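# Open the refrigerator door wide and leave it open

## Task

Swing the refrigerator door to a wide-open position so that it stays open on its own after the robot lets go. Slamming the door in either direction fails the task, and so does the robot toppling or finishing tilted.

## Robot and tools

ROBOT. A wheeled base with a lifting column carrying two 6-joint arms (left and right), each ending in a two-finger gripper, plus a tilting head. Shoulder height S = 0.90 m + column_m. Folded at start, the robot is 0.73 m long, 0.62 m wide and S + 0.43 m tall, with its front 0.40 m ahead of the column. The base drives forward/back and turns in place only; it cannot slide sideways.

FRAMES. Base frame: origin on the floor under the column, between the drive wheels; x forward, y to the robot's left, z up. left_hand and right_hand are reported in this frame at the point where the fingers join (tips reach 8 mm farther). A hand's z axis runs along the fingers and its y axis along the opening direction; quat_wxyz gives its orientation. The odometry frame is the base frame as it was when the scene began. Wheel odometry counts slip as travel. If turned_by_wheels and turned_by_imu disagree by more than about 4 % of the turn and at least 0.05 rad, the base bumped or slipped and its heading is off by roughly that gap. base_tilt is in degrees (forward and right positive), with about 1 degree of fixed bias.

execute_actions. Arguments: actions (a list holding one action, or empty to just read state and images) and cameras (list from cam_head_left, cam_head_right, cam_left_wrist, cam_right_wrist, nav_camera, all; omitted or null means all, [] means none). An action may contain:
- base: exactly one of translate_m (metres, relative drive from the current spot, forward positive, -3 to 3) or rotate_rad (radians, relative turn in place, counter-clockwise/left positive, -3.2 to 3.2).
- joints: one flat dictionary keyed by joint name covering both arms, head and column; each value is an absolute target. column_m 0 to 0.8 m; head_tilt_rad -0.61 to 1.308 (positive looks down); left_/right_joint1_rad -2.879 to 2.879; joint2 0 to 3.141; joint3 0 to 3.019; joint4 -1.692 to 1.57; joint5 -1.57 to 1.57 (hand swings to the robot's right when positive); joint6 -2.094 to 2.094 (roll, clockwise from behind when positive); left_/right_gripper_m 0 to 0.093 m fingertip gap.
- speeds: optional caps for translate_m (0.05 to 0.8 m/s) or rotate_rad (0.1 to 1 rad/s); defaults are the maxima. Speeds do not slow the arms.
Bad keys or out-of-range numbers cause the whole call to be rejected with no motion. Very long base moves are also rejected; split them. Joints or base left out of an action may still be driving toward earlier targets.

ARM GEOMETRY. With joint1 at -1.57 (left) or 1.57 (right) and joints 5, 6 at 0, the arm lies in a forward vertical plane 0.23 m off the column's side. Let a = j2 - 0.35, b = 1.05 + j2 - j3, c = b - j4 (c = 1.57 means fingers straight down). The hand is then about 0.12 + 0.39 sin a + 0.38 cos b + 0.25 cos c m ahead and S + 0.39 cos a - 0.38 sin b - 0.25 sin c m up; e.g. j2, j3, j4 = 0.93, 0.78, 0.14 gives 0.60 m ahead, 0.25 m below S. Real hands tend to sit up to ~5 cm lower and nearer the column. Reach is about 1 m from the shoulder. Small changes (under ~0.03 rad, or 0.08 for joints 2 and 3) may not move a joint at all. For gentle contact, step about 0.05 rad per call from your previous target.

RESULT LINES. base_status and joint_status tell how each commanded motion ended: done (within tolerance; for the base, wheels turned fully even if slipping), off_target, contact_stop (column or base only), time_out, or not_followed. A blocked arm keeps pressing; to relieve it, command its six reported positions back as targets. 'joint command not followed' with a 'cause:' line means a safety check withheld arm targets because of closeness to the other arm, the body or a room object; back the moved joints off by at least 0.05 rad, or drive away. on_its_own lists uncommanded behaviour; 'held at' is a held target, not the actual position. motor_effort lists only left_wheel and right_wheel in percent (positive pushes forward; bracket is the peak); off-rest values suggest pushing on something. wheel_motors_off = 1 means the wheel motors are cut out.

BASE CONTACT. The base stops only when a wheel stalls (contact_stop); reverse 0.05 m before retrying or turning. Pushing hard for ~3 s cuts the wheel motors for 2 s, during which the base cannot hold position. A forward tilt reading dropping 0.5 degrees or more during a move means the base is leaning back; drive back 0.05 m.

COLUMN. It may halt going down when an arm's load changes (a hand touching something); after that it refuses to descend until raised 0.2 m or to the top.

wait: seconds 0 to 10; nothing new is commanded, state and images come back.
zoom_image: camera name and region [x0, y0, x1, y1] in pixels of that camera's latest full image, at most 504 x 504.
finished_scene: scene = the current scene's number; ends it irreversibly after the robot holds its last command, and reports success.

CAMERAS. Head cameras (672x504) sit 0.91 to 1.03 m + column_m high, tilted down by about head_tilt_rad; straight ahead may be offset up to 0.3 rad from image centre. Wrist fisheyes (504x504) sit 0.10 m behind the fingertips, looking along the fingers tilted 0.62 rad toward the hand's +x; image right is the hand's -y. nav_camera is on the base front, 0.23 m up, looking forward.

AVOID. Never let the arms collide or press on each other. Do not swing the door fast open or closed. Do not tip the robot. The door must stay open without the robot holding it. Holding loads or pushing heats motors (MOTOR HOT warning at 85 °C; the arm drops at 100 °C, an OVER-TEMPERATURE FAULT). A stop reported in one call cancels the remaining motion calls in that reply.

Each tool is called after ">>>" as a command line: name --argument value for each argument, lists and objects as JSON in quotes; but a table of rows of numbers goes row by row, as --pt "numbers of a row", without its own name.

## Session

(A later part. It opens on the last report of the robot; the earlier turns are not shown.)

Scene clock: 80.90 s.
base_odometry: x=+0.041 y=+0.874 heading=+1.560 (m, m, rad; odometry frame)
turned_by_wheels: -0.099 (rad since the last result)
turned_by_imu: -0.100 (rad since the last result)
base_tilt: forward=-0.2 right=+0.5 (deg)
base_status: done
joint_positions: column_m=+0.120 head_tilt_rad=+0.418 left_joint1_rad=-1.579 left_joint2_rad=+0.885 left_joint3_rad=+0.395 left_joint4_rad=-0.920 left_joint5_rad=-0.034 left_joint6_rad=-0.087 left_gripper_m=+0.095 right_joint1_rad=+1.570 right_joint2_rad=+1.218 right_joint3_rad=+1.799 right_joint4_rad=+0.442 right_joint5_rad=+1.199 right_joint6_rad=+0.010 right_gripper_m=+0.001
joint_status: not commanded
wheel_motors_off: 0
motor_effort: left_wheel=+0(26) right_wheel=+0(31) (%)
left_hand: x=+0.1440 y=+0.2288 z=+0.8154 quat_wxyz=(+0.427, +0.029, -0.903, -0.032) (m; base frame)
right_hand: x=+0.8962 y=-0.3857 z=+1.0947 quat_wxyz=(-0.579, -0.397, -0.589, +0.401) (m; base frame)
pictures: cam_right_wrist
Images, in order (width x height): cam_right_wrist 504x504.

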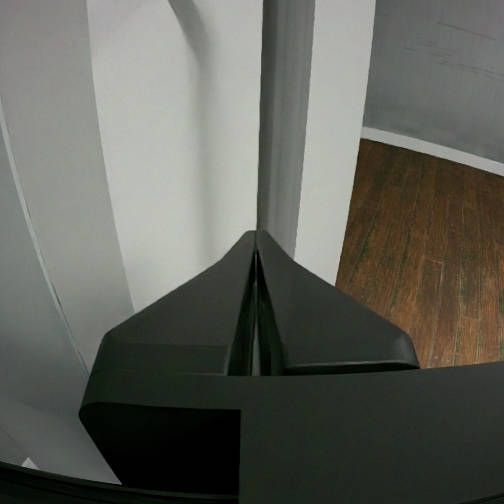

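Tip aims at handle's inner edge; go 1.5 cm deeper, insert.

>>> execute_actions --actions '[{"base":{"translate_m":0.02},"speeds":{"translate_m":0.05}}]' --cameras '[]'

>>> execute_actions --actions '[{"base":{"rotate_rad":-0.1},"speeds":{"rotate_rad":0.1}}]' --cameras '["cam_right_wrist"]'

>>> execute_actions --actions '[{"base":{"translate_m":-0.25},"speeds":{"translate_m":0.05}}]' --cameras '["cam_head_right"]'

Scene clock: 82.17 s.
base_odometry: x=+0.041 y=+0.894 heading=+1.559 (m, m, rad; odometry frame)
turned_by_wheels: +0.000 (rad since the last result)
turned_by_imu: +0.000 (rad since the last result)
base_tilt: forward=-0.2 right=+0.6 (deg)
base_status: done
joint_positions: column_m=+0.120 head_tilt_rad=+0.418 left_joint1_rad=-1.579 left_joint2_rad=+0.885 left_joint3_rad=+0.396 left_joint4_rad=-0.920 left_joint5_rad=-0.034 left_joint6_rad=-0.087 left_gripper_m=+0.095 right_joint1_rad=+1.570 right_joint2_rad=+1.217 right_joint3_rad=+1.799 right_joint4_rad=+0.442 right_joint5_rad=+1.199 right_joint6_rad=+0.010 right_gripper_m=+0.001
joint_status: not commanded
wheel_motors_off: 0
motor_effort: left_wheel=+1(31) right_wheel=+1(40) (%)
left_hand: x=+0.1442 y=+0.2288 z=+0.8154 quat_wxyz=(+0.427, +0.029, -0.903, -0.032) (m; base frame)
right_hand: x=+0.8961 y=-0.3857 z=+1.0953 quat_wxyz=(-0.579, -0.397, -0.589, +0.401) (m; base frame)
pictures: none
No camera images: the call's "cameras" was empty. Leave "cameras" out to get every camera's image.

Scene clock: 83.67 s.
base_odometry: x=+0.041 y=+0.894 heading=+1.460 (m, m, rad; odometry frame)
turned_by_wheels: -0.099 (rad since the last result)
turned_by_imu: -0.099 (rad since the last result)
base_tilt: forward=-0.2 right=+0.6 (deg)
base_status: done
joint_positions: column_m=+0.120 head_tilt_rad=+0.418 left_joint1_rad=-1.579 left_joint2_rad=+0.885 left_joint3_rad=+0.396 left_joint4_rad=-0.920 left_joint5_rad=-0.034 left_joint6_rad=-0.087 left_gripper_m=+0.095 right_joint1_rad=+1.570 right_joint2_rad=+1.217 right_joint3_rad=+1.799 right_joint4_rad=+0.442 right_joint5_rad=+1.199 right_joint6_rad=+0.010 right_gripper_m=+0.001
joint_status: not commanded
wheel_motors_off: 0
motor_effort: left_wheel=+1(31) right_wheel=+0(40) (%)
left_hand: x=+0.1442 y=+0.2288 z=+0.8154 quat_wxyz=(+0.427, +0.029, -0.903, -0.032) (m; base frame)
right_hand: x=+0.8961 y=-0.3859 z=+1.0953 quat_wxyz=(-0.579, -0.397, -0.589, +0.401) (m; base frame)
pictures: cam_right_wrist
Images, in order (width x height): cam_right_wrist 504x504.

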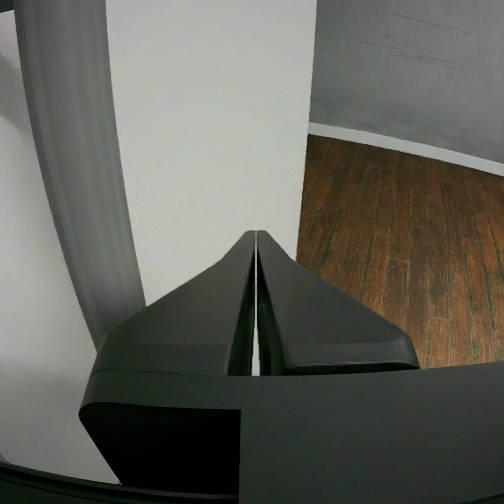

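Scene clock: 89.30 s.
base_odometry: x=+0.013 y=+0.646 heading=+1.460 (m, m, rad; odometry frame)
turned_by_wheels: +0.000 (rad since the last result)
turned_by_imu: +0.001 (rad since the last result)
base_tilt: forward=-0.4 right=+0.7 (deg)
base_status: done
joint_positions: column_m=+0.120 head_tilt_rad=+0.418 left_joint1_rad=-1.579 left_joint2_rad=+0.885 left_joint3_rad=+0.395 left_joint4_rad=-0.920 left_joint5_rad=-0.034 left_joint6_rad=-0.087 left_gripper_m=+0.095 right_joint1_rad=+1.570 right_joint2_rad=+1.216 right_joint3_rad=+1.798 right_joint4_rad=+0.442 right_joint5_rad=+1.199 right_joint6_rad=+0.010 right_gripper_m=+0.001
joint_status: not commanded
wheel_motors_off: 0
motor_effort: left_wheel=-1(23) right_wheel=+1(49) (%)
left_hand: x=+0.1440 y=+0.2288 z=+0.8154 quat_wxyz=(+0.427, +0.029, -0.903, -0.032) (m; base frame)
right_hand: x=+0.8958 y=-0.3859 z=+1.0957 quat_wxyz=(-0.579, -0.397, -0.588, +0.401) (m; base frame)
pictures: cam_head_right
Images, in order (width x height): cam_head_right 672x504.

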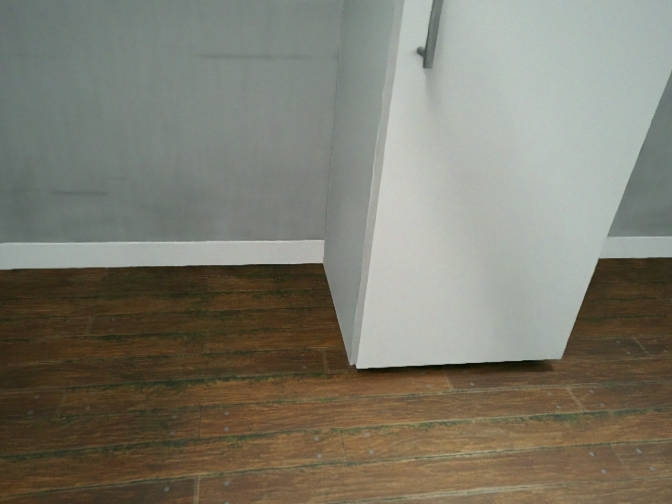

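Passed in front. Retry ~4 cm deeper.

>>> execute_actions --actions '[{"base":{"rotate_rad":0.1}}]' --cameras '[]'

>>> execute_actions --actions '[{"base":{"translate_m":0.29},"speeds":{"translate_m":0.1}}]' --cameras '[]'

>>> execute_actions --actions '[{"base":{"rotate_rad":-0.1},"speeds":{"rotate_rad":0.1}}]' --cameras '["cam_right_wrist"]'

>>> execute_actions --actions '[{"base":{"translate_m":-0.25},"speeds":{"translate_m":0.05}}]' --cameras '["cam_head_right"]'

Scene clock: 90.67 s.
base_odometry: x=+0.013 y=+0.646 heading=+1.559 (m, m, rad; odometry frame)
turned_by_wheels: +0.099 (rad since the last result)
turned_by_imu: +0.101 (rad since the last result)
base_tilt: forward=-0.3 right=+0.7 (deg)
base_status: done
joint_positions: column_m=+0.120 head_tilt_rad=+0.418 left_joint1_rad=-1.579 left_joint2_rad=+0.885 left_joint3_rad=+0.395 left_joint4_rad=-0.920 left_joint5_rad=-0.034 left_joint6_rad=-0.087 left_gripper_m=+0.095 right_joint1_rad=+1.571 right_joint2_rad=+1.216 right_joint3_rad=+1.798 right_joint4_rad=+0.442 right_joint5_rad=+1.199 right_joint6_rad=+0.010 right_gripper_m=+0.001
joint_status: not commanded
wheel_motors_off: 0
motor_effort: left_wheel=+0(28) right_wheel=+0(35) (%)
left_hand: x=+0.1440 y=+0.2288 z=+0.8154 quat_wxyz=(+0.427, +0.029, -0.903, -0.032) (m; base frame)
right_hand: x=+0.8958 y=-0.3856 z=+1.0956 quat_wxyz=(-0.579, -0.397, -0.589, +0.401) (m; base frame)
pictures: none
No camera images: the call's "cameras" was empty. Leave "cameras" out to get every camera's image.

Scene clock: 94.33 s.
base_odometry: x=+0.017 y=+0.936 heading=+1.559 (m, m, rad; odometry frame)
turned_by_wheels: +0.000 (rad since the last result)
turned_by_imu: +0.001 (rad since the last result)
base_tilt: forward=-0.2 right=+0.7 (deg)
base_status: done
joint_positions: column_m=+0.120 head_tilt_rad=+0.418 left_joint1_rad=-1.579 left_joint2_rad=+0.885 left_joint3_rad=+0.395 left_joint4_rad=-0.920 left_joint5_rad=-0.034 left_joint6_rad=-0.087 left_gripper_m=+0.095 right_joint1_rad=+1.571 right_joint2_rad=+1.216 right_joint3_rad=+1.798 right_joint4_rad=+0.442 right_joint5_rad=+1.199 right_joint6_rad=+0.010 right_gripper_m=+0.001
joint_status: not commanded
wheel_motors_off: 0
motor_effort: left_wheel=+1(19) right_wheel=-1(49) (%)
left_hand: x=+0.1440 y=+0.2288 z=+0.8154 quat_wxyz=(+0.427, +0.029, -0.903, -0.032) (m; base frame)
right_hand: x=+0.8958 y=-0.3856 z=+1.0956 quat_wxyz=(-0.579, -0.397, -0.589, +0.401) (m; base frame)
pictures: none
No camera images: the call's "cameras" was empty. Leave "cameras" out to get every camera's image.

Scene clock: 95.80 s.
base_odometry: x=+0.017 y=+0.936 heading=+1.461 (m, m, rad; odometry frame)
turned_by_wheels: -0.098 (rad since the last result)
turned_by_imu: -0.099 (rad since the last result)
base_tilt: forward=-0.3 right=+0.5 (deg)
base_status: done
joint_positions: column_m=+0.120 head_tilt_rad=+0.418 left_joint1_rad=-1.579 left_joint2_rad=+0.885 left_joint3_rad=+0.395 left_joint4_rad=-0.920 left_joint5_rad=-0.034 left_joint6_rad=-0.087 left_gripper_m=+0.095 right_joint1_rad=+1.586 right_joint2_rad=+1.215 right_joint3_rad=+1.798 right_joint4_rad=+0.442 right_joint5_rad=+1.175 right_joint6_rad=+0.010 right_gripper_m=+0.001
joint_status: not commanded
wheel_motors_off: 0
motor_effort: left_wheel=+1(28) right_wheel=+0(41) (%)
left_hand: x=+0.1440 y=+0.2288 z=+0.8154 quat_wxyz=(+0.427, +0.029, -0.903, -0.032) (m; base frame)
right_hand: x=+0.9009 y=-0.3789 z=+1.0940 quat_wxyz=(-0.583, -0.392, -0.597, +0.387) (m; base frame)
pictures: cam_right_wrist
Images, in order (width x height): cam_right_wrist 504x504.

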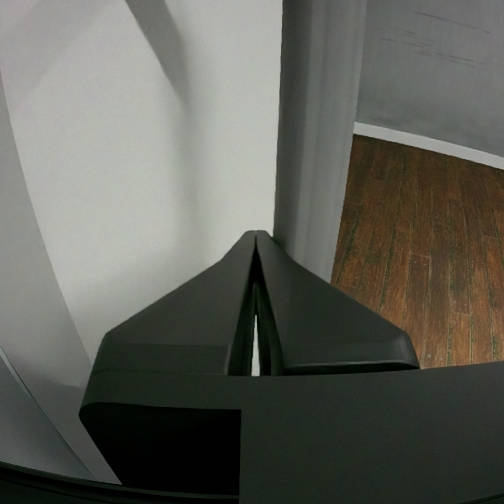

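Scene clock: 101.43 s.
base_odometry: x=-0.011 y=+0.687 heading=+1.460 (m, m, rad; odometry frame)
turned_by_wheels: +0.000 (rad since the last result)
turned_by_imu: +0.001 (rad since the last result)
base_tilt: forward=-0.2 right=+0.5 (deg)
base_status: done
joint_positions: column_m=+0.120 head_tilt_rad=+0.418 left_joint1_rad=-1.579 left_joint2_rad=+0.885 left_joint3_rad=+0.395 left_joint4_rad=-0.920 left_joint5_rad=-0.034 left_joint6_rad=-0.087 left_gripper_m=+0.095 right_joint1_rad=+1.574 right_joint2_rad=+1.215 right_joint3_rad=+1.797 right_joint4_rad=+0.442 right_joint5_rad=+1.198 right_joint6_rad=+0.008 right_gripper_m=+0.001
joint_status: not commanded
wheel_motors_off: 0
motor_effort: left_wheel=-1(17) right_wheel=+1(57) (%)
left_hand: x=+0.1440 y=+0.2288 z=+0.8154 quat_wxyz=(+0.427, +0.029, -0.903, -0.032) (m; base frame)
right_hand: x=+0.8961 y=-0.3845 z=+1.0955 quat_wxyz=(-0.579, -0.397, -0.590, +0.400) (m; base frame)
pictures: cam_head_right
Images, in order (width x height): cam_head_right 672x504.

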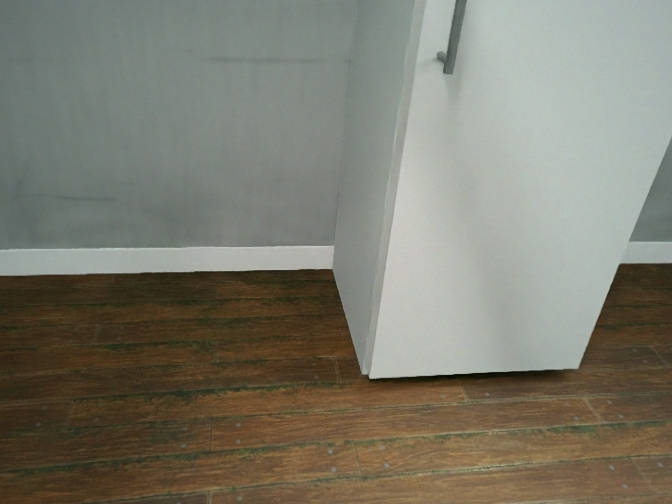

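Just behind but not inserted far enough. Repeat, turning further.

>>> execute_actions --actions '[{"base":{"rotate_rad":0.1}}]' --cameras '[]'

>>> execute_actions --actions '[{"base":{"translate_m":0.26},"speeds":{"translate_m":0.1}}]' --cameras '[]'

>>> execute_actions --actions '[{"base":{"rotate_rad":-0.17},"speeds":{"rotate_rad":0.1}}]' --cameras '["cam_right_wrist"]'

>>> execute_actions --actions '[{"base":{"translate_m":-0.25},"speeds":{"translate_m":0.05}}]' --cameras '["cam_head_right"]'

Scene clock: 102.73 s.
base_odometry: x=-0.011 y=+0.687 heading=+1.559 (m, m, rad; odometry frame)
turned_by_wheels: +0.099 (rad since the last result)
turned_by_imu: +0.101 (rad since the last result)
base_tilt: forward=-0.2 right=+0.6 (deg)
base_status: done
joint_positions: column_m=+0.120 head_tilt_rad=+0.418 left_joint1_rad=-1.579 left_joint2_rad=+0.885 left_joint3_rad=+0.395 left_joint4_rad=-0.920 left_joint5_rad=-0.034 left_joint6_rad=-0.087 left_gripper_m=+0.095 right_joint1_rad=+1.572 right_joint2_rad=+1.215 right_joint3_rad=+1.797 right_joint4_rad=+0.442 right_joint5_rad=+1.199 right_joint6_rad=+0.008 right_gripper_m=+0.001
joint_status: not commanded
wheel_motors_off: 0
motor_effort: left_wheel=+0(29) right_wheel=+0(33) (%)
left_hand: x=+0.1440 y=+0.2288 z=+0.8154 quat_wxyz=(+0.427, +0.029, -0.903, -0.032) (m; base frame)
right_hand: x=+0.8959 y=-0.3853 z=+1.0959 quat_wxyz=(-0.579, -0.397, -0.589, +0.401) (m; base frame)
pictures: none
No camera images: the call's "cameras" was empty. Leave "cameras" out to get every camera's image.

Scene clock: 106.10 s.
base_odometry: x=-0.008 y=+0.947 heading=+1.560 (m, m, rad; odometry frame)
turned_by_wheels: +0.001 (rad since the last result)
turned_by_imu: +0.001 (rad since the last result)
base_tilt: forward=-0.4 right=+0.4 (deg)
base_status: done
joint_positions: column_m=+0.120 head_tilt_rad=+0.418 left_joint1_rad=-1.579 left_joint2_rad=+0.885 left_joint3_rad=+0.395 left_joint4_rad=-0.920 left_joint5_rad=-0.034 left_joint6_rad=-0.087 left_gripper_m=+0.095 right_joint1_rad=+1.572 right_joint2_rad=+1.215 right_joint3_rad=+1.797 right_joint4_rad=+0.442 right_joint5_rad=+1.199 right_joint6_rad=+0.008 right_gripper_m=+0.001
joint_status: not commanded
wheel_motors_off: 0
motor_effort: left_wheel=+1(19) right_wheel=-1(49) (%)
left_hand: x=+0.1440 y=+0.2288 z=+0.8154 quat_wxyz=(+0.427, +0.029, -0.903, -0.032) (m; base frame)
right_hand: x=+0.8958 y=-0.3853 z=+1.0959 quat_wxyz=(-0.579, -0.397, -0.589, +0.401) (m; base frame)
pictures: none
No camera images: the call's "cameras" was empty. Leave "cameras" out to get every camera's image.

Scene clock: 110.40 s.
base_odometry: x=-0.008 y=+0.947 heading=+1.404 (m, m, rad; odometry frame)
turned_by_wheels: -0.156 (rad since the last result)
turned_by_imu: -0.155 (rad since the last result)
base_tilt: forward=-0.4 right=+0.6 (deg)
base_status: rotate_rad off_target (by the wheels' count: -0.156 of -0.170)
joint_positions: column_m=+0.120 head_tilt_rad=+0.418 left_joint1_rad=-1.579 left_joint2_rad=+0.885 left_joint3_rad=+0.395 left_joint4_rad=-0.920 left_joint5_rad=-0.034 left_joint6_rad=-0.087 left_gripper_m=+0.095 right_joint1_rad=+1.633 right_joint2_rad=+1.215 right_joint3_rad=+1.800 right_joint4_rad=+0.442 right_joint5_rad=+1.116 right_joint6_rad=-0.011 right_gripper_m=+0.001
joint_status: not commanded
wheel_motors_off: 0
motor_effort: left_wheel=+9(36) right_wheel=-3(60) (%)
left_hand: x=+0.1440 y=+0.2288 z=+0.8154 quat_wxyz=(+0.427, +0.029, -0.903, -0.032) (m; base frame)
right_hand: x=+0.9138 y=-0.3580 z=+1.0895 quat_wxyz=(-0.588, -0.374, -0.623, +0.356) (m; base frame)
pictures: cam_right_wrist
Images, in order (width x height): cam_right_wrist 504x504.

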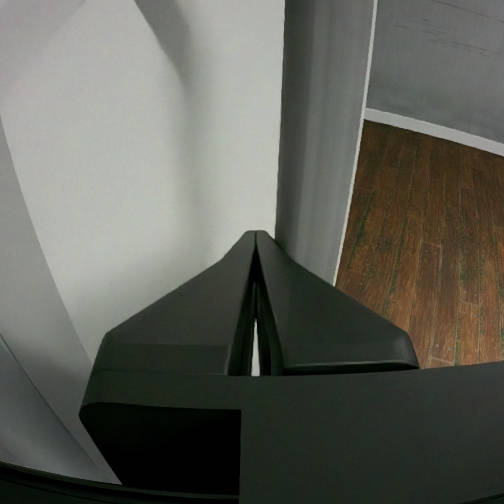

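Scene clock: 116.00 s.
base_odometry: x=-0.049 y=+0.700 heading=+1.403 (m, m, rad; odometry frame)
turned_by_wheels: -0.001 (rad since the last result)
turned_by_imu: +0.001 (rad since the last result)
base_tilt: forward=-0.1 right=+0.4 (deg)
base_status: done
joint_positions: column_m=+0.120 head_tilt_rad=+0.418 left_joint1_rad=-1.579 left_joint2_rad=+0.885 left_joint3_rad=+0.395 left_joint4_rad=-0.920 left_joint5_rad=-0.034 left_joint6_rad=-0.087 left_gripper_m=+0.095 right_joint1_rad=+1.564 right_joint2_rad=+1.215 right_joint3_rad=+1.799 right_joint4_rad=+0.442 right_joint5_rad=+1.199 right_joint6_rad=-0.010 right_gripper_m=+0.001
joint_status: not commanded
wheel_motors_off: 0
motor_effort: left_wheel=-1(22) right_wheel=+1(70) (%)
left_hand: x=+0.1438 y=+0.2288 z=+0.8155 quat_wxyz=(+0.428, +0.029, -0.903, -0.032) (m; base frame)
right_hand: x=+0.8956 y=-0.3878 z=+1.0984 quat_wxyz=(-0.576, -0.391, -0.590, +0.408) (m; base frame)
pictures: cam_head_right
Images, in order (width x height): cam_head_right 672x504.

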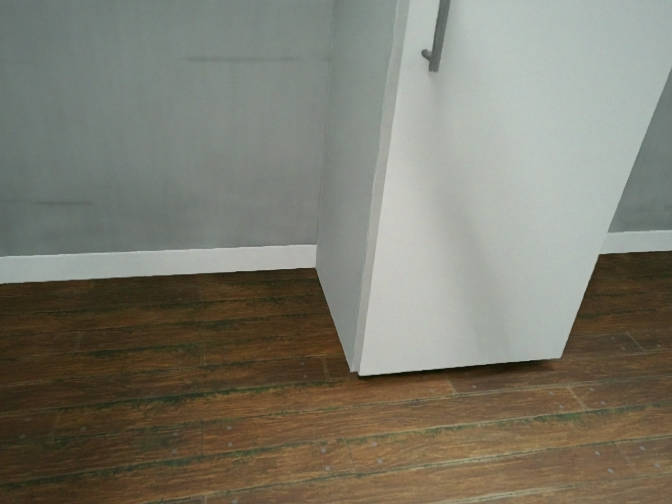

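>>> execute_actions --actions '[{"base":{"rotate_rad":0.16},"joints":{"right_gripper_m":0.05}}]' --cameras '[]'

>>> execute_actions --actions '[{"base":{"translate_m":0.23},"speeds":{"translate_m":0.1}}]' --cameras '[]'

>>> execute_actions --actions '[{"base":{"rotate_rad":-0.17},"speeds":{"rotate_rad":0.1}}]' --cameras '["cam_right_wrist"]'

>>> execute_actions --actions '[{"joints":{"right_gripper_m":0.0}}]' --cameras '[]'

>>> execute_actions --actions '[{"base":{"translate_m":-0.25},"speeds":{"translate_m":0.05}}]' --cameras '["cam_head_right"]'

Scene clock: 117.53 s.
base_odometry: x=-0.049 y=+0.700 heading=+1.562 (m, m, rad; odometry frame)
turned_by_wheels: +0.159 (rad since the last result)
turned_by_imu: +0.160 (rad since the last result)
base_tilt: forward=-0.3 right=+0.8 (deg)
base_status: done
joint_positions: column_m=+0.120 head_tilt_rad=+0.418 left_joint1_rad=-1.579 left_joint2_rad=+0.885 left_joint3_rad=+0.395 left_joint4_rad=-0.920 left_joint5_rad=-0.034 left_joint6_rad=-0.087 left_gripper_m=+0.095 right_joint1_rad=+1.571 right_joint2_rad=+1.215 right_joint3_rad=+1.799 right_joint4_rad=+0.442 right_joint5_rad=+1.199 right_joint6_rad=-0.010 right_gripper_m=+0.050
joint_status: all done
wheel_motors_off: 0
motor_effort: left_wheel=+0(33) right_wheel=+0(40) (%)
left_hand: x=+0.1438 y=+0.2288 z=+0.8155 quat_wxyz=(+0.428, +0.029, -0.903, -0.032) (m; base frame)
right_hand: x=+0.8960 y=-0.3856 z=+1.0975 quat_wxyz=(-0.576, -0.392, -0.592, +0.406) (m; base frame)
pictures: none
No camera images: the call's "cameras" was empty. Leave "cameras" out to get every camera's image.

Scene clock: 120.53 s.
base_odometry: x=-0.047 y=+0.930 heading=+1.563 (m, m, rad; odometry frame)
turned_by_wheels: +0.001 (rad since the last result)
turned_by_imu: +0.001 (rad since the last result)
base_tilt: forward=-0.3 right=+0.4 (deg)
base_status: done
joint_positions: column_m=+0.120 head_tilt_rad=+0.418 left_joint1_rad=-1.579 left_joint2_rad=+0.885 left_joint3_rad=+0.395 left_joint4_rad=-0.920 left_joint5_rad=-0.034 left_joint6_rad=-0.087 left_gripper_m=+0.095 right_joint1_rad=+1.571 right_joint2_rad=+1.214 right_joint3_rad=+1.799 right_joint4_rad=+0.442 right_joint5_rad=+1.199 right_joint6_rad=-0.010 right_gripper_m=+0.050
joint_status: not commanded
wheel_motors_off: 0
motor_effort: left_wheel=+1(24) right_wheel=-1(49) (%)
left_hand: x=+0.1440 y=+0.2288 z=+0.8154 quat_wxyz=(+0.427, +0.029, -0.903, -0.032) (m; base frame)
right_hand: x=+0.8958 y=-0.3856 z=+1.0974 quat_wxyz=(-0.576, -0.392, -0.592, +0.406) (m; base frame)
pictures: none
No camera images: the call's "cameras" was empty. Leave "cameras" out to get every camera's image.

Scene clock: 122.73 s.
base_odometry: x=-0.047 y=+0.930 heading=+1.394 (m, m, rad; odometry frame)
turned_by_wheels: -0.169 (rad since the last result)
turned_by_imu: -0.170 (rad since the last result)
base_tilt: forward=-0.2 right=+0.8 (deg)
base_status: done
joint_positions: column_m=+0.120 head_tilt_rad=+0.418 left_joint1_rad=-1.579 left_joint2_rad=+0.885 left_joint3_rad=+0.395 left_joint4_rad=-0.920 left_joint5_rad=-0.034 left_joint6_rad=-0.087 left_gripper_m=+0.095 right_joint1_rad=+1.575 right_joint2_rad=+1.214 right_joint3_rad=+1.798 right_joint4_rad=+0.442 right_joint5_rad=+1.198 right_joint6_rad=-0.009 right_gripper_m=+0.050
joint_status: not commanded
wheel_motors_off: 0
motor_effort: left_wheel=+1(28) right_wheel=+0(28) (%)
left_hand: x=+0.1440 y=+0.2288 z=+0.8154 quat_wxyz=(+0.427, +0.029, -0.903, -0.032) (m; base frame)
right_hand: x=+0.8964 y=-0.3840 z=+1.0966 quat_wxyz=(-0.576, -0.392, -0.593, +0.404) (m; base frame)
pictures: cam_right_wrist
Images, in order (width x height): cam_right_wrist 504x504.

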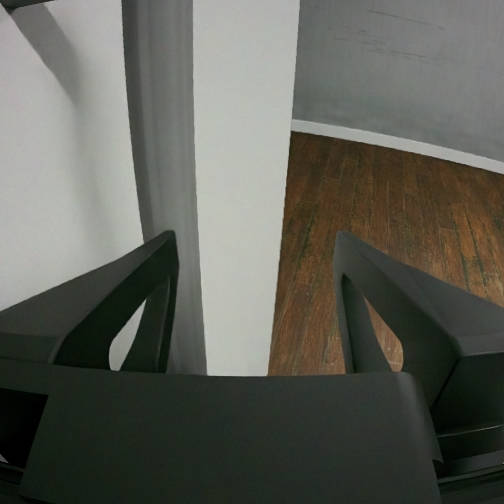

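Scene clock: 123.33 s.
base_odometry: x=-0.047 y=+0.930 heading=+1.394 (m, m, rad; odometry frame)
turned_by_wheels: +0.000 (rad since the last result)
turned_by_imu: +0.000 (rad since the last result)
base_tilt: forward=-0.1 right=+0.8 (deg)
base_status: not commanded
joint_positions: column_m=+0.120 head_tilt_rad=+0.418 left_joint1_rad=-1.579 left_joint2_rad=+0.885 left_joint3_rad=+0.395 left_joint4_rad=-0.920 left_joint5_rad=-0.034 left_joint6_rad=-0.087 left_gripper_m=+0.095 right_joint1_rad=+1.575 right_joint2_rad=+1.214 right_joint3_rad=+1.798 right_joint4_rad=+0.442 right_joint5_rad=+1.198 right_joint6_rad=-0.009 right_gripper_m=+0.001
joint_status: all done
wheel_motors_off: 0
motor_effort: left_wheel=+1(1) right_wheel=-1(1) (%)
left_hand: x=+0.1440 y=+0.2288 z=+0.8154 quat_wxyz=(+0.427, +0.029, -0.903, -0.032) (m; base frame)
right_hand: x=+0.8964 y=-0.3840 z=+1.0966 quat_wxyz=(-0.576, -0.392, -0.593, +0.404) (m; base frame)
pictures: none
No camera images: the call's "cameras" was empty. Leave "cameras" out to get every camera's image.

Scene clock: 128.97 s.
base_odometry: x=-0.091 y=+0.684 heading=+1.394 (m, m, rad; odometry frame)
turned_by_wheels: +0.000 (rad since the last result)
turned_by_imu: +0.001 (rad since the last result)
base_tilt: forward=-0.2 right=+0.6 (deg)
base_status: done
joint_positions: column_m=+0.120 head_tilt_rad=+0.418 left_joint1_rad=-1.579 left_joint2_rad=+0.885 left_joint3_rad=+0.395 left_joint4_rad=-0.920 left_joint5_rad=-0.034 left_joint6_rad=-0.087 left_gripper_m=+0.095 right_joint1_rad=+1.575 right_joint2_rad=+1.214 right_joint3_rad=+1.798 right_joint4_rad=+0.442 right_joint5_rad=+1.199 right_joint6_rad=-0.009 right_gripper_m=+0.001
joint_status: not commanded
wheel_motors_off: 0
motor_effort: left_wheel=+0(24) right_wheel=+1(50) (%)
left_hand: x=+0.1438 y=+0.2288 z=+0.8155 quat_wxyz=(+0.428, +0.029, -0.903, -0.032) (m; base frame)
right_hand: x=+0.8961 y=-0.3840 z=+1.0967 quat_wxyz=(-0.575, -0.393, -0.593, +0.404) (m; base frame)
pictures: cam_head_right
Images, in order (width x height): cam_head_right 672x504.

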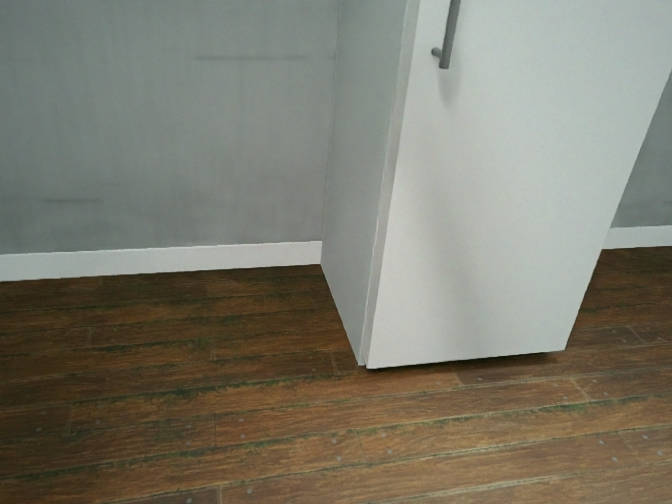

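Needed 3 cm deeper and more turn. Stepwise with a check.

>>> execute_actions --actions '[{"base":{"rotate_rad":0.1},"joints":{"right_gripper_m":0.05}}]' --cameras '[]'

>>> execute_actions --actions '[{"base":{"translate_m":0.29},"speeds":{"translate_m":0.1}}]' --cameras '[]'

>>> execute_actions --actions '[{"base":{"rotate_rad":-0.16},"speeds":{"rotate_rad":0.1}}]' --cameras '["cam_right_wrist"]'

Scene clock: 130.20 s.
base_odometry: x=-0.091 y=+0.684 heading=+1.492 (m, m, rad; odometry frame)
turned_by_wheels: +0.099 (rad since the last result)
turned_by_imu: +0.101 (rad since the last result)
base_tilt: forward=-0.2 right=+0.6 (deg)
base_status: done
joint_positions: column_m=+0.120 head_tilt_rad=+0.418 left_joint1_rad=-1.579 left_joint2_rad=+0.885 left_joint3_rad=+0.395 left_joint4_rad=-0.920 left_joint5_rad=-0.034 left_joint6_rad=-0.087 left_gripper_m=+0.095 right_joint1_rad=+1.572 right_joint2_rad=+1.214 right_joint3_rad=+1.798 right_joint4_rad=+0.442 right_joint5_rad=+1.199 right_joint6_rad=-0.009 right_gripper_m=+0.050
joint_status: all done
wheel_motors_off: 0
motor_effort: left_wheel=+0(28) right_wheel=+0(33) (%)
left_hand: x=+0.1438 y=+0.2288 z=+0.8155 quat_wxyz=(+0.428, +0.029, -0.903, -0.032) (m; base frame)
right_hand: x=+0.8958 y=-0.3853 z=+1.0972 quat_wxyz=(-0.576, -0.392, -0.592, +0.405) (m; base frame)
pictures: none
No camera images: the call's "cameras" was empty. Leave "cameras" out to get every camera's image.

Scene clock: 133.87 s.
base_odometry: x=-0.069 y=+0.973 heading=+1.493 (m, m, rad; odometry frame)
turned_by_wheels: +0.000 (rad since the last result)
turned_by_imu: +0.001 (rad since the last result)
base_tilt: forward=-0.2 right=+0.7 (deg)
base_status: done
joint_positions: column_m=+0.120 head_tilt_rad=+0.418 left_joint1_rad=-1.579 left_joint2_rad=+0.885 left_joint3_rad=+0.395 left_joint4_rad=-0.920 left_joint5_rad=-0.034 left_joint6_rad=-0.087 left_gripper_m=+0.095 right_joint1_rad=+1.572 right_joint2_rad=+1.214 right_joint3_rad=+1.797 right_joint4_rad=+0.442 right_joint5_rad=+1.199 right_joint6_rad=-0.009 right_gripper_m=+0.050
joint_status: not commanded
wheel_motors_off: 0
motor_effort: left_wheel=+1(20) right_wheel=-1(49) (%)
left_hand: x=+0.1440 y=+0.2288 z=+0.8154 quat_wxyz=(+0.427, +0.029, -0.903, -0.032) (m; base frame)
right_hand: x=+0.8957 y=-0.3853 z=+1.0970 quat_wxyz=(-0.576, -0.392, -0.592, +0.406) (m; base frame)
pictures: none
No camera images: the call's "cameras" was empty. Leave "cameras" out to get every camera's image.

Scene clock: 136.00 s.
base_odometry: x=-0.069 y=+0.973 heading=+1.335 (m, m, rad; odometry frame)
turned_by_wheels: -0.158 (rad since the last result)
turned_by_imu: -0.159 (rad since the last result)
base_tilt: forward=-0.1 right=+0.6 (deg)
base_status: done
joint_positions: column_m=+0.120 head_tilt_rad=+0.418 left_joint1_rad=-1.579 left_joint2_rad=+0.885 left_joint3_rad=+0.395 left_joint4_rad=-0.920 left_joint5_rad=-0.034 left_joint6_rad=-0.087 left_gripper_m=+0.095 right_joint1_rad=+1.589 right_joint2_rad=+1.213 right_joint3_rad=+1.797 right_joint4_rad=+0.442 right_joint5_rad=+1.170 right_joint6_rad=-0.001 right_gripper_m=+0.050
joint_status: not commanded
wheel_motors_off: 0
motor_effort: left_wheel=+2(28) right_wheel=+0(39) (%)
left_hand: x=+0.1440 y=+0.2288 z=+0.8154 quat_wxyz=(+0.427, +0.029, -0.903, -0.032) (m; base frame)
right_hand: x=+0.9016 y=-0.3774 z=+1.0955 quat_wxyz=(-0.582, -0.388, -0.601, +0.387) (m; base frame)
pictures: cam_right_wrist
Images, in order (width x height): cam_right_wrist 504x504.

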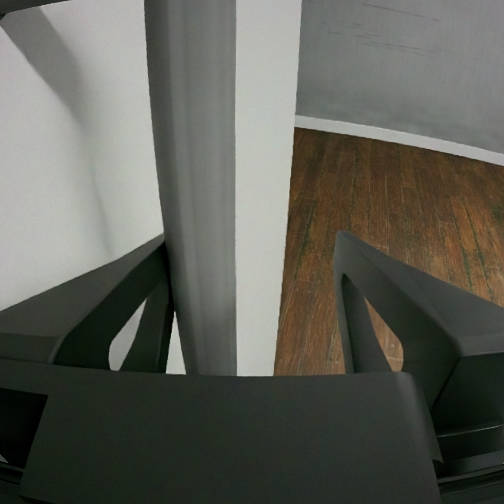

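Handle is between fingers.

>>> execute_actions --actions '[{"joints":{"right_gripper_m":0.0}}]' --cameras '[]'

>>> execute_actions --actions '[{"base":{"translate_m":-0.3},"speeds":{"translate_m":0.05}}]' --cameras '["cam_head_right"]'

Scene clock: 136.70 s.
base_odometry: x=-0.069 y=+0.973 heading=+1.335 (m, m, rad; odometry frame)
turned_by_wheels: +0.000 (rad since the last result)
turned_by_imu: +0.001 (rad since the last result)
base_tilt: forward=-0.1 right=+0.7 (deg)
base_status: not commanded
joint_positions: column_m=+0.120 head_tilt_rad=+0.418 left_joint1_rad=-1.579 left_joint2_rad=+0.885 left_joint3_rad=+0.395 left_joint4_rad=-0.920 left_joint5_rad=-0.034 left_joint6_rad=-0.087 left_gripper_m=+0.095 right_joint1_rad=+1.591 right_joint2_rad=+1.216 right_joint3_rad=+1.805 right_joint4_rad=+0.442 right_joint5_rad=+1.101 right_joint6_rad=+0.001 right_gripper_m=+0.018
joint_status: right_gripper_m off_target (ended at +0.018, target +0.000)
wheel_motors_off: 0
motor_effort: left_wheel=+8(8) right_wheel=-11(13) (%)
left_hand: x=+0.1440 y=+0.2288 z=+0.8154 quat_wxyz=(+0.427, +0.029, -0.903, -0.032) (m; base frame)
right_hand: x=+0.9139 y=-0.3716 z=+1.0965 quat_wxyz=(-0.597, -0.370, -0.612, +0.364) (m; base frame)
pictures: none
No camera images: the call's "cameras" was empty. Leave "cameras" out to get every camera's image.

Scene clock: 143.33 s.
base_odometry: x=-0.139 y=+0.681 heading=+1.335 (m, m, rad; odometry frame)
turned_by_wheels: -0.001 (rad since the last result)
turned_by_imu: +0.001 (rad since the last result)
base_tilt: forward=-0.3 right=+0.7 (deg)
base_status: done
joint_positions: column_m=+0.120 head_tilt_rad=+0.418 left_joint1_rad=-1.579 left_joint2_rad=+0.885 left_joint3_rad=+0.395 left_joint4_rad=-0.920 left_joint5_rad=-0.034 left_joint6_rad=-0.087 left_gripper_m=+0.095 right_joint1_rad=+1.569 right_joint2_rad=+1.222 right_joint3_rad=+1.801 right_joint4_rad=+0.442 right_joint5_rad=+1.199 right_joint6_rad=+0.001 right_gripper_m=+0.001
joint_status: not commanded
wheel_motors_off: 0
on_its_own: right_gripper_m moved -0.017 to your old target +0.000
motor_effort: left_wheel=+0(23) right_wheel=+1(65) (%)
left_hand: x=+0.1438 y=+0.2288 z=+0.8155 quat_wxyz=(+0.428, +0.029, -0.903, -0.032) (m; base frame)
right_hand: x=+0.8968 y=-0.3861 z=+1.0929 quat_wxyz=(-0.577, -0.394, -0.591, +0.404) (m; base frame)
pictures: cam_head_right
Images, in order (width x height): cam_head_right 672x504.

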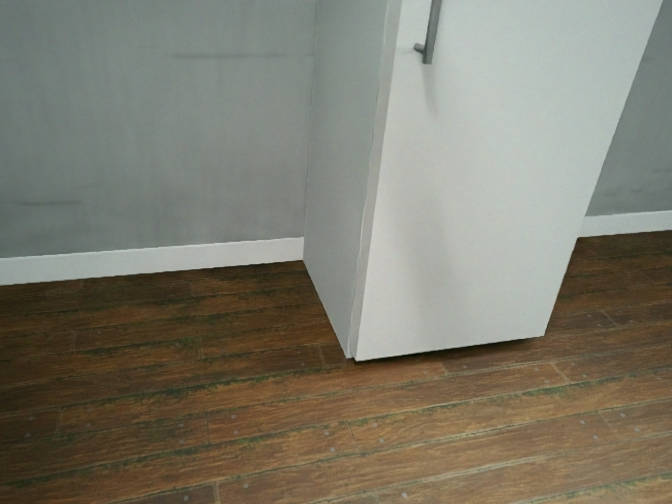

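>>> execute_actions --actions '[{"base":{"rotate_rad":0.12},"joints":{"right_gripper_m":0.05}}]' --cameras '[]'

>>> execute_actions --actions '[{"base":{"translate_m":0.31},"speeds":{"translate_m":0.1}}]' --cameras '[]'

>>> execute_actions --actions '[{"base":{"rotate_rad":-0.2},"speeds":{"rotate_rad":0.1}}]' --cameras '["cam_right_wrist"]'

Scene clock: 144.70 s.
base_odometry: x=-0.139 y=+0.681 heading=+1.453 (m, m, rad; odometry frame)
turned_by_wheels: +0.119 (rad since the last result)
turned_by_imu: +0.121 (rad since the last result)
base_tilt: forward=-0.4 right=+0.5 (deg)
base_status: done
joint_positions: column_m=+0.120 head_tilt_rad=+0.418 left_joint1_rad=-1.579 left_joint2_rad=+0.885 left_joint3_rad=+0.395 left_joint4_rad=-0.920 left_joint5_rad=-0.034 left_joint6_rad=-0.087 left_gripper_m=+0.095 right_joint1_rad=+1.571 right_joint2_rad=+1.222 right_joint3_rad=+1.801 right_joint4_rad=+0.442 right_joint5_rad=+1.199 right_joint6_rad=+0.001 right_gripper_m=+0.050
joint_status: all done
wheel_motors_off: 0
motor_effort: left_wheel=+0(30) right_wheel=+0(38) (%)
left_hand: x=+0.1438 y=+0.2288 z=+0.8155 quat_wxyz=(+0.428, +0.029, -0.903, -0.032) (m; base frame)
right_hand: x=+0.8969 y=-0.3856 z=+1.0926 quat_wxyz=(-0.576, -0.394, -0.591, +0.404) (m; base frame)
pictures: none
No camera images: the call's "cameras" was empty. Leave "cameras" out to get every camera's image.

Scene clock: 148.50 s.
base_odometry: x=-0.102 y=+0.989 heading=+1.454 (m, m, rad; odometry frame)
turned_by_wheels: +0.001 (rad since the last result)
turned_by_imu: +0.002 (rad since the last result)
base_tilt: forward=-0.2 right=+0.6 (deg)
base_status: done
joint_positions: column_m=+0.120 head_tilt_rad=+0.418 left_joint1_rad=-1.579 left_joint2_rad=+0.885 left_joint3_rad=+0.395 left_joint4_rad=-0.920 left_joint5_rad=-0.034 left_joint6_rad=-0.087 left_gripper_m=+0.095 right_joint1_rad=+1.571 right_joint2_rad=+1.220 right_joint3_rad=+1.800 right_joint4_rad=+0.442 right_joint5_rad=+1.199 right_joint6_rad=+0.001 right_gripper_m=+0.050
joint_status: not commanded
wheel_motors_off: 0
motor_effort: left_wheel=+1(20) right_wheel=-1(50) (%)
left_hand: x=+0.1440 y=+0.2288 z=+0.8154 quat_wxyz=(+0.427, +0.029, -0.903, -0.032) (m; base frame)
right_hand: x=+0.8965 y=-0.3856 z=+1.0933 quat_wxyz=(-0.577, -0.394, -0.591, +0.404) (m; base frame)
pictures: none
No camera images: the call's "cameras" was empty. Leave "cameras" out to get every camera's image.

Scene clock: 153.23 s.
base_odometry: x=-0.103 y=+0.989 heading=+1.272 (m, m, rad; odometry frame)
turned_by_wheels: -0.182 (rad since the last result)
turned_by_imu: -0.181 (rad since the last result)
base_tilt: forward=-0.2 right=+0.6 (deg)
base_status: rotate_rad off_target (by the wheels' count: -0.182 of -0.200)
joint_positions: column_m=+0.120 head_tilt_rad=+0.418 left_joint1_rad=-1.579 left_joint2_rad=+0.885 left_joint3_rad=+0.395 left_joint4_rad=-0.920 left_joint5_rad=-0.034 left_joint6_rad=-0.087 left_gripper_m=+0.095 right_joint1_rad=+1.634 right_joint2_rad=+1.214 right_joint3_rad=+1.803 right_joint4_rad=+0.443 right_joint5_rad=+1.112 right_joint6_rad=+0.000 right_gripper_m=+0.050
joint_status: not commanded
wheel_motors_off: 0
motor_effort: left_wheel=+9(36) right_wheel=-4(61) (%)
left_hand: x=+0.1440 y=+0.2288 z=+0.8154 quat_wxyz=(+0.427, +0.029, -0.903, -0.032) (m; base frame)
right_hand: x=+0.9148 y=-0.3573 z=+1.0915 quat_wxyz=(-0.591, -0.377, -0.621, +0.350) (m; base frame)
pictures: cam_right_wrist
Images, in order (width x height): cam_right_wrist 504x504.

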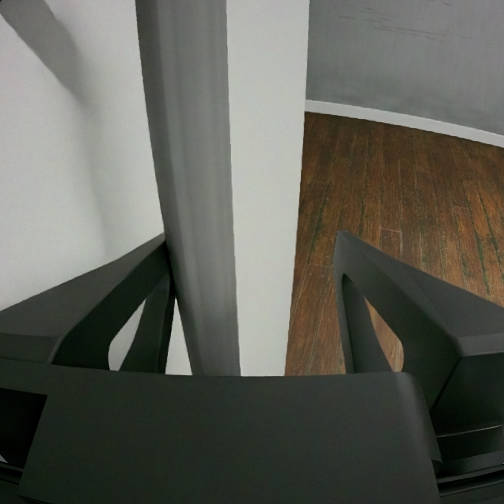

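>>> execute_actions --actions '[{"joints":{"right_gripper_m":0.0}}]' --cameras '[]'

>>> execute_actions --actions '[{"base":{"translate_m":-0.06},"speeds":{"translate_m":0.05}}]' --cameras '[]'

>>> execute_actions --actions '[{"base":{"rotate_rad":-0.05},"speeds":{"rotate_rad":0.1}}]' --cameras '[]'

>>> execute_actions --actions '[{"base":{"translate_m":-0.08},"speeds":{"translate_m":0.05}}]' --cameras '[]'

>>> execute_actions --actions '[{"base":{"rotate_rad":-0.07},"speeds":{"rotate_rad":0.1}}]' --cameras '["cam_head_right"]'

Scene clock: 154.03 s.
base_odometry: x=-0.103 y=+0.989 heading=+1.272 (m, m, rad; odometry frame)
turned_by_wheels: +0.000 (rad since the last result)
turned_by_imu: +0.001 (rad since the last result)
base_tilt: forward=-0.1 right=+0.5 (deg)
base_status: not commanded
joint_positions: column_m=+0.120 head_tilt_rad=+0.418 left_joint1_rad=-1.579 left_joint2_rad=+0.885 left_joint3_rad=+0.395 left_joint4_rad=-0.920 left_joint5_rad=-0.034 left_joint6_rad=-0.087 left_gripper_m=+0.095 right_joint1_rad=+1.635 right_joint2_rad=+1.226 right_joint3_rad=+1.820 right_joint4_rad=+0.443 right_joint5_rad=+1.054 right_joint6_rad=-0.004 right_gripper_m=+0.018
joint_status: right_gripper_m off_target (ended at +0.018, target +0.000)
wheel_motors_off: 0
motor_effort: left_wheel=+16(16) right_wheel=-21(23) (%)
left_hand: x=+0.1440 y=+0.2288 z=+0.8154 quat_wxyz=(+0.427, +0.029, -0.903, -0.032) (m; base frame)
right_hand: x=+0.9273 y=-0.3519 z=+1.0907 quat_wxyz=(-0.603, -0.359, -0.630, +0.332) (m; base frame)
pictures: none
No camera images: the call's "cameras" was empty. Leave "cameras" out to get every camera's image.

Scene clock: 155.87 s.
base_odometry: x=-0.120 y=+0.931 heading=+1.272 (m, m, rad; odometry frame)
turned_by_wheels: -0.001 (rad since the last result)
turned_by_imu: -0.001 (rad since the last result)
base_tilt: forward=-0.2 right=+0.6 (deg)
base_status: done
joint_positions: column_m=+0.120 head_tilt_rad=+0.418 left_joint1_rad=-1.579 left_joint2_rad=+0.885 left_joint3_rad=+0.394 left_joint4_rad=-0.920 left_joint5_rad=-0.034 left_joint6_rad=-0.087 left_gripper_m=+0.095 right_joint1_rad=+1.566 right_joint2_rad=+1.222 right_joint3_rad=+1.799 right_joint4_rad=+0.443 right_joint5_rad=+1.199 right_joint6_rad=-0.008 right_gripper_m=+0.001
joint_status: not commanded
wheel_motors_off: 0
on_its_own: right_gripper_m moved -0.017 to your old target +0.000
motor_effort: left_wheel=+0(30) right_wheel=+0(73) (%)
left_hand: x=+0.1436 y=+0.2288 z=+0.8156 quat_wxyz=(+0.428, +0.029, -0.903, -0.032) (m; base frame)
right_hand: x=+0.8962 y=-0.3873 z=+1.0927 quat_wxyz=(-0.575, -0.391, -0.592, +0.409) (m; base frame)
pictures: none
No camera images: the call's "cameras" was empty. Leave "cameras" out to get every camera's image.

Scene clock: 156.87 s.
base_odometry: x=-0.120 y=+0.931 heading=+1.223 (m, m, rad; odometry frame)
turned_by_wheels: -0.049 (rad since the last result)
turned_by_imu: -0.049 (rad since the last result)
base_tilt: forward=-0.2 right=+0.7 (deg)
base_status: done
joint_positions: column_m=+0.120 head_tilt_rad=+0.418 left_joint1_rad=-1.579 left_joint2_rad=+0.885 left_joint3_rad=+0.394 left_joint4_rad=-0.920 left_joint5_rad=-0.034 left_joint6_rad=-0.087 left_gripper_m=+0.095 right_joint1_rad=+1.569 right_joint2_rad=+1.222 right_joint3_rad=+1.799 right_joint4_rad=+0.443 right_joint5_rad=+1.199 right_joint6_rad=-0.008 right_gripper_m=+0.001
joint_status: not commanded
wheel_motors_off: 0
motor_effort: left_wheel=+1(38) right_wheel=+0(23) (%)
left_hand: x=+0.1436 y=+0.2288 z=+0.8156 quat_wxyz=(+0.428, +0.029, -0.903, -0.032) (m; base frame)
right_hand: x=+0.8964 y=-0.3861 z=+1.0922 quat_wxyz=(-0.574, -0.391, -0.593, +0.407) (m; base frame)
pictures: none
No camera images: the call's "cameras" was empty. Leave "cameras" out to get every camera's image.

Scene clock: 159.17 s.
base_odometry: x=-0.148 y=+0.856 heading=+1.222 (m, m, rad; odometry frame)
turned_by_wheels: +0.000 (rad since the last result)
turned_by_imu: +0.000 (rad since the last result)
base_tilt: forward=-0.3 right=+0.6 (deg)
base_status: done
joint_positions: column_m=+0.120 head_tilt_rad=+0.418 left_joint1_rad=-1.579 left_joint2_rad=+0.885 left_joint3_rad=+0.394 left_joint4_rad=-0.920 left_joint5_rad=-0.034 left_joint6_rad=-0.087 left_gripper_m=+0.095 right_joint1_rad=+1.569 right_joint2_rad=+1.220 right_joint3_rad=+1.799 right_joint4_rad=+0.443 right_joint5_rad=+1.199 right_joint6_rad=-0.008 right_gripper_m=+0.001
joint_status: not commanded
wheel_motors_off: 0
motor_effort: left_wheel=-1(35) right_wheel=+0(38) (%)
left_hand: x=+0.1436 y=+0.2288 z=+0.8156 quat_wxyz=(+0.428, +0.029, -0.903, -0.032) (m; base frame)
right_hand: x=+0.8961 y=-0.3862 z=+1.0933 quat_wxyz=(-0.575, -0.391, -0.592, +0.407) (m; base frame)
pictures: none
No camera images: the call's "cameras" was empty. Leave "cameras" out to get every camera's image.

Scene clock: 160.37 s.
base_odometry: x=-0.148 y=+0.856 heading=+1.153 (m, m, rad; odometry frame)
turned_by_wheels: -0.069 (rad since the last result)
turned_by_imu: -0.069 (rad since the last result)
base_tilt: forward=-0.2 right=+0.5 (deg)
base_status: done
joint_positions: column_m=+0.120 head_tilt_rad=+0.418 left_joint1_rad=-1.579 left_joint2_rad=+0.885 left_joint3_rad=+0.394 left_joint4_rad=-0.920 left_joint5_rad=-0.034 left_joint6_rad=-0.087 left_gripper_m=+0.095 right_joint1_rad=+1.570 right_joint2_rad=+1.220 right_joint3_rad=+1.799 right_joint4_rad=+0.443 right_joint5_rad=+1.199 right_joint6_rad=-0.008 right_gripper_m=+0.001
joint_status: not commanded
wheel_motors_off: 0
motor_effort: left_wheel=+0(42) right_wheel=+0(34) (%)
left_hand: x=+0.1436 y=+0.2288 z=+0.8156 quat_wxyz=(+0.428, +0.029, -0.903, -0.032) (m; base frame)
right_hand: x=+0.8961 y=-0.3860 z=+1.0933 quat_wxyz=(-0.575, -0.391, -0.592, +0.407) (m; base frame)
pictures: cam_head_right
Images, in order (width x height): cam_head_right 672x504.

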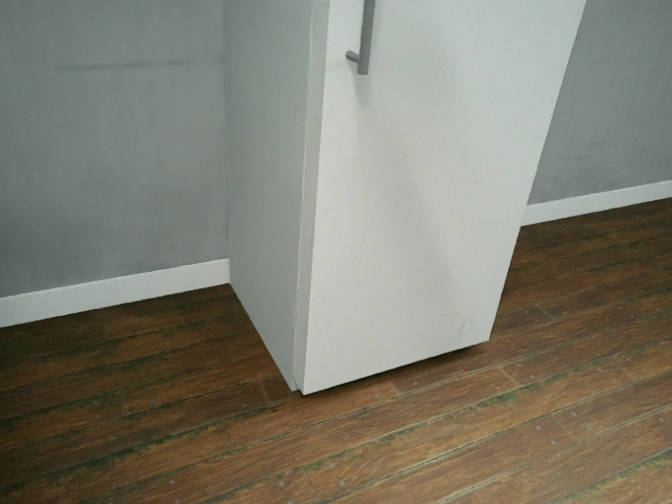

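>>> execute_actions --actions '[{"base":{"translate_m":-0.15},"joints":{"right_joint5_rad":0,"right_gripper_m":0.09}}]' --cameras '["cam_right_wrist"]'

Scene clock: 162.33 s.
base_odometry: x=-0.209 y=+0.719 heading=+1.153 (m, m, rad; odometry frame)
turned_by_wheels: -0.001 (rad since the last result)
turned_by_imu: +0.000 (rad since the last result)
base_tilt: forward=-0.1 right=+0.6 (deg)
base_status: done
joint_positions: column_m=+0.120 head_tilt_rad=+0.418 left_joint1_rad=-1.579 left_joint2_rad=+0.885 left_joint3_rad=+0.394 left_joint4_rad=-0.920 left_joint5_rad=-0.034 left_joint6_rad=-0.087 left_gripper_m=+0.095 right_joint1_rad=+1.570 right_joint2_rad=+1.219 right_joint3_rad=+1.799 right_joint4_rad=+0.443 right_joint5_rad=+0.003 right_joint6_rad=-0.008 right_gripper_m=+0.090
joint_status: all done
wheel_motors_off: 0
motor_effort: left_wheel=-1(37) right_wheel=+1(33) (%)
left_hand: x=+0.1432 y=+0.2288 z=+0.8157 quat_wxyz=(+0.428, +0.029, -0.903, -0.032) (m; base frame)
right_hand: x=+1.0056 y=-0.2264 z=+1.0910 quat_wxyz=(-0.698, +0.002, -0.716, +0.004) (m; base frame)
pictures: cam_right_wrist
Images, in order (width x height): cam_right_wrist 504x504.

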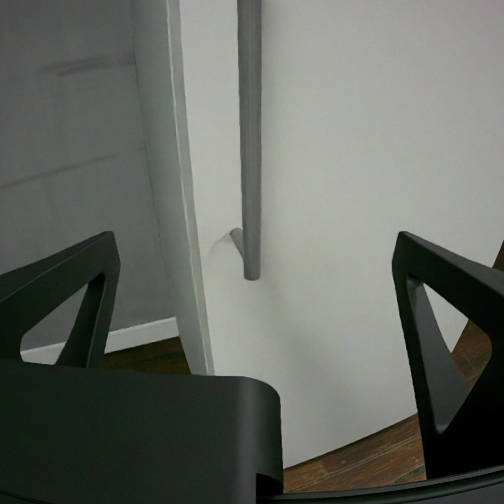

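>>> execute_actions --actions '[{"base":{"rotate_rad":0.03}}]' --cameras '[]'

>>> execute_actions --actions '[{"base":{"translate_m":0.3},"speeds":{"translate_m":0.1}}]' --cameras '["cam_right_wrist"]'

>>> execute_actions --actions '[{"joints":{"right_gripper_m":0.0}}]' --cameras '[]'

>>> execute_actions --actions '[{"base":{"translate_m":-0.2},"speeds":{"translate_m":0.05}}]' --cameras '["cam_head_right"]'

Scene clock: 163.23 s.
base_odometry: x=-0.209 y=+0.719 heading=+1.181 (m, m, rad; odometry frame)
turned_by_wheels: +0.029 (rad since the last result)
turned_by_imu: +0.030 (rad since the last result)
base_tilt: forward=-0.2 right=+0.6 (deg)
base_status: done
joint_positions: column_m=+0.120 head_tilt_rad=+0.418 left_joint1_rad=-1.579 left_joint2_rad=+0.885 left_joint3_rad=+0.394 left_joint4_rad=-0.920 left_joint5_rad=-0.034 left_joint6_rad=-0.087 left_gripper_m=+0.095 right_joint1_rad=+1.572 right_joint2_rad=+1.219 right_joint3_rad=+1.799 right_joint4_rad=+0.443 right_joint5_rad=+0.001 right_joint6_rad=-0.008 right_gripper_m=+0.090
joint_status: not commanded
wheel_motors_off: 0
motor_effort: left_wheel=+0(27) right_wheel=+0(27) (%)
left_hand: x=+0.1432 y=+0.2288 z=+0.8157 quat_wxyz=(+0.428, +0.029, -0.903, -0.032) (m; base frame)
right_hand: x=+1.0056 y=-0.2252 z=+1.0910 quat_wxyz=(-0.698, +0.002, -0.716, +0.003) (m; base frame)
pictures: none
No camera images: the call's "cameras" was empty. Leave "cameras" out to get every camera's image.

Scene clock: 166.87 s.
base_odometry: x=-0.095 y=+0.996 heading=+1.182 (m, m, rad; odometry frame)
turned_by_wheels: +0.001 (rad since the last result)
turned_by_imu: +0.002 (rad since the last result)
base_tilt: forward=-0.4 right=+0.6 (deg)
base_status: done
joint_positions: column_m=+0.120 head_tilt_rad=+0.418 left_joint1_rad=-1.579 left_joint2_rad=+0.885 left_joint3_rad=+0.396 left_joint4_rad=-0.920 left_joint5_rad=-0.034 left_joint6_rad=-0.087 left_gripper_m=+0.095 right_joint1_rad=+1.574 right_joint2_rad=+1.204 right_joint3_rad=+1.776 right_joint4_rad=+0.445 right_joint5_rad=+0.006 right_joint6_rad=-0.006 right_gripper_m=+0.090
joint_status: not commanded
wheel_motors_off: 0
motor_effort: left_wheel=+1(21) right_wheel=+0(40) (%)
left_hand: x=+0.1444 y=+0.2288 z=+0.8153 quat_wxyz=(+0.427, +0.029, -0.903, -0.032) (m; base frame)
right_hand: x=+1.0005 y=-0.2253 z=+1.0916 quat_wxyz=(-0.696, +0.000, -0.718, +0.003) (m; base frame)
pictures: cam_right_wrist
Images, in order (width x height): cam_right_wrist 504x504.

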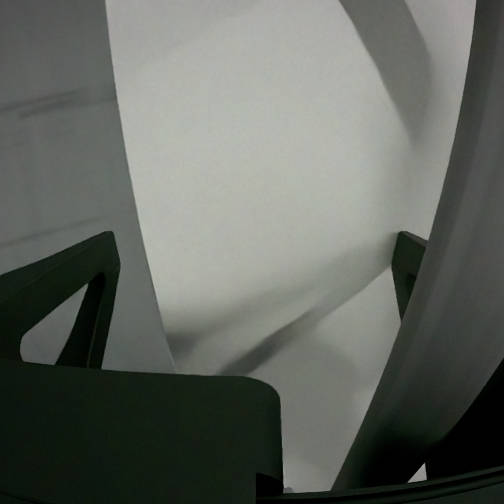

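Scene clock: 167.57 s.
base_odometry: x=-0.095 y=+0.996 heading=+1.182 (m, m, rad; odometry frame)
turned_by_wheels: +0.000 (rad since the last result)
turned_by_imu: +0.000 (rad since the last result)
base_tilt: forward=-0.2 right=+0.6 (deg)
base_status: not commanded
joint_positions: column_m=+0.120 head_tilt_rad=+0.418 left_joint1_rad=-1.579 left_joint2_rad=+0.885 left_joint3_rad=+0.396 left_joint4_rad=-0.920 left_joint5_rad=-0.034 left_joint6_rad=-0.087 left_gripper_m=+0.095 right_joint1_rad=+1.571 right_joint2_rad=+1.204 right_joint3_rad=+1.776 right_joint4_rad=+0.445 right_joint5_rad=+0.021 right_joint6_rad=-0.008 right_gripper_m=+0.076
joint_status: right_gripper_m off_target (ended at +0.076, target +0.000)
wheel_motors_off: 0
motor_effort: left_wheel=+6(8) right_wheel=+1(1) (%)
left_hand: x=+0.1444 y=+0.2288 z=+0.8153 quat_wxyz=(+0.427, +0.029, -0.903, -0.032) (m; base frame)
right_hand: x=+1.0004 y=-0.2290 z=+1.0916 quat_wxyz=(-0.696, -0.005, -0.718, +0.010) (m; base frame)
pictures: none
No camera images: the call's "cameras" was empty. Leave "cameras" out to get every camera's image.

Scene clock: 172.17 s.
base_odometry: x=-0.171 y=+0.811 heading=+1.181 (m, m, rad; odometry frame)
turned_by_wheels: -0.001 (rad since the last result)
turned_by_imu: +0.001 (rad since the last result)
base_tilt: forward=-0.1 right=+0.5 (deg)
base_status: done
joint_positions: column_m=+0.120 head_tilt_rad=+0.418 left_joint1_rad=-1.579 left_joint2_rad=+0.885 left_joint3_rad=+0.395 left_joint4_rad=-0.920 left_joint5_rad=-0.034 left_joint6_rad=-0.087 left_gripper_m=+0.095 right_joint1_rad=+1.573 right_joint2_rad=+1.219 right_joint3_rad=+1.802 right_joint4_rad=+0.443 right_joint5_rad=+0.001 right_joint6_rad=+0.011 right_gripper_m=+0.001
joint_status: not commanded
wheel_motors_off: 0
on_its_own: right_gripper_m moved -0.075 to your old target +0.000
motor_effort: left_wheel=-1(37) right_wheel=+0(34) (%)
left_hand: x=+0.1438 y=+0.2288 z=+0.8155 quat_wxyz=(+0.428, +0.029, -0.903, -0.032) (m; base frame)
right_hand: x=+1.0063 y=-0.2246 z=+1.0935 quat_wxyz=(-0.700, -0.005, -0.714, -0.004) (m; base frame)
pictures: cam_head_right
Images, in order (width x height): cam_head_right 672x504.

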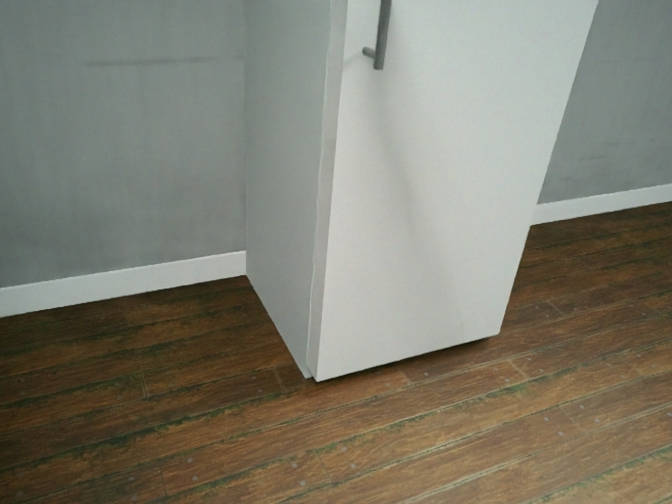

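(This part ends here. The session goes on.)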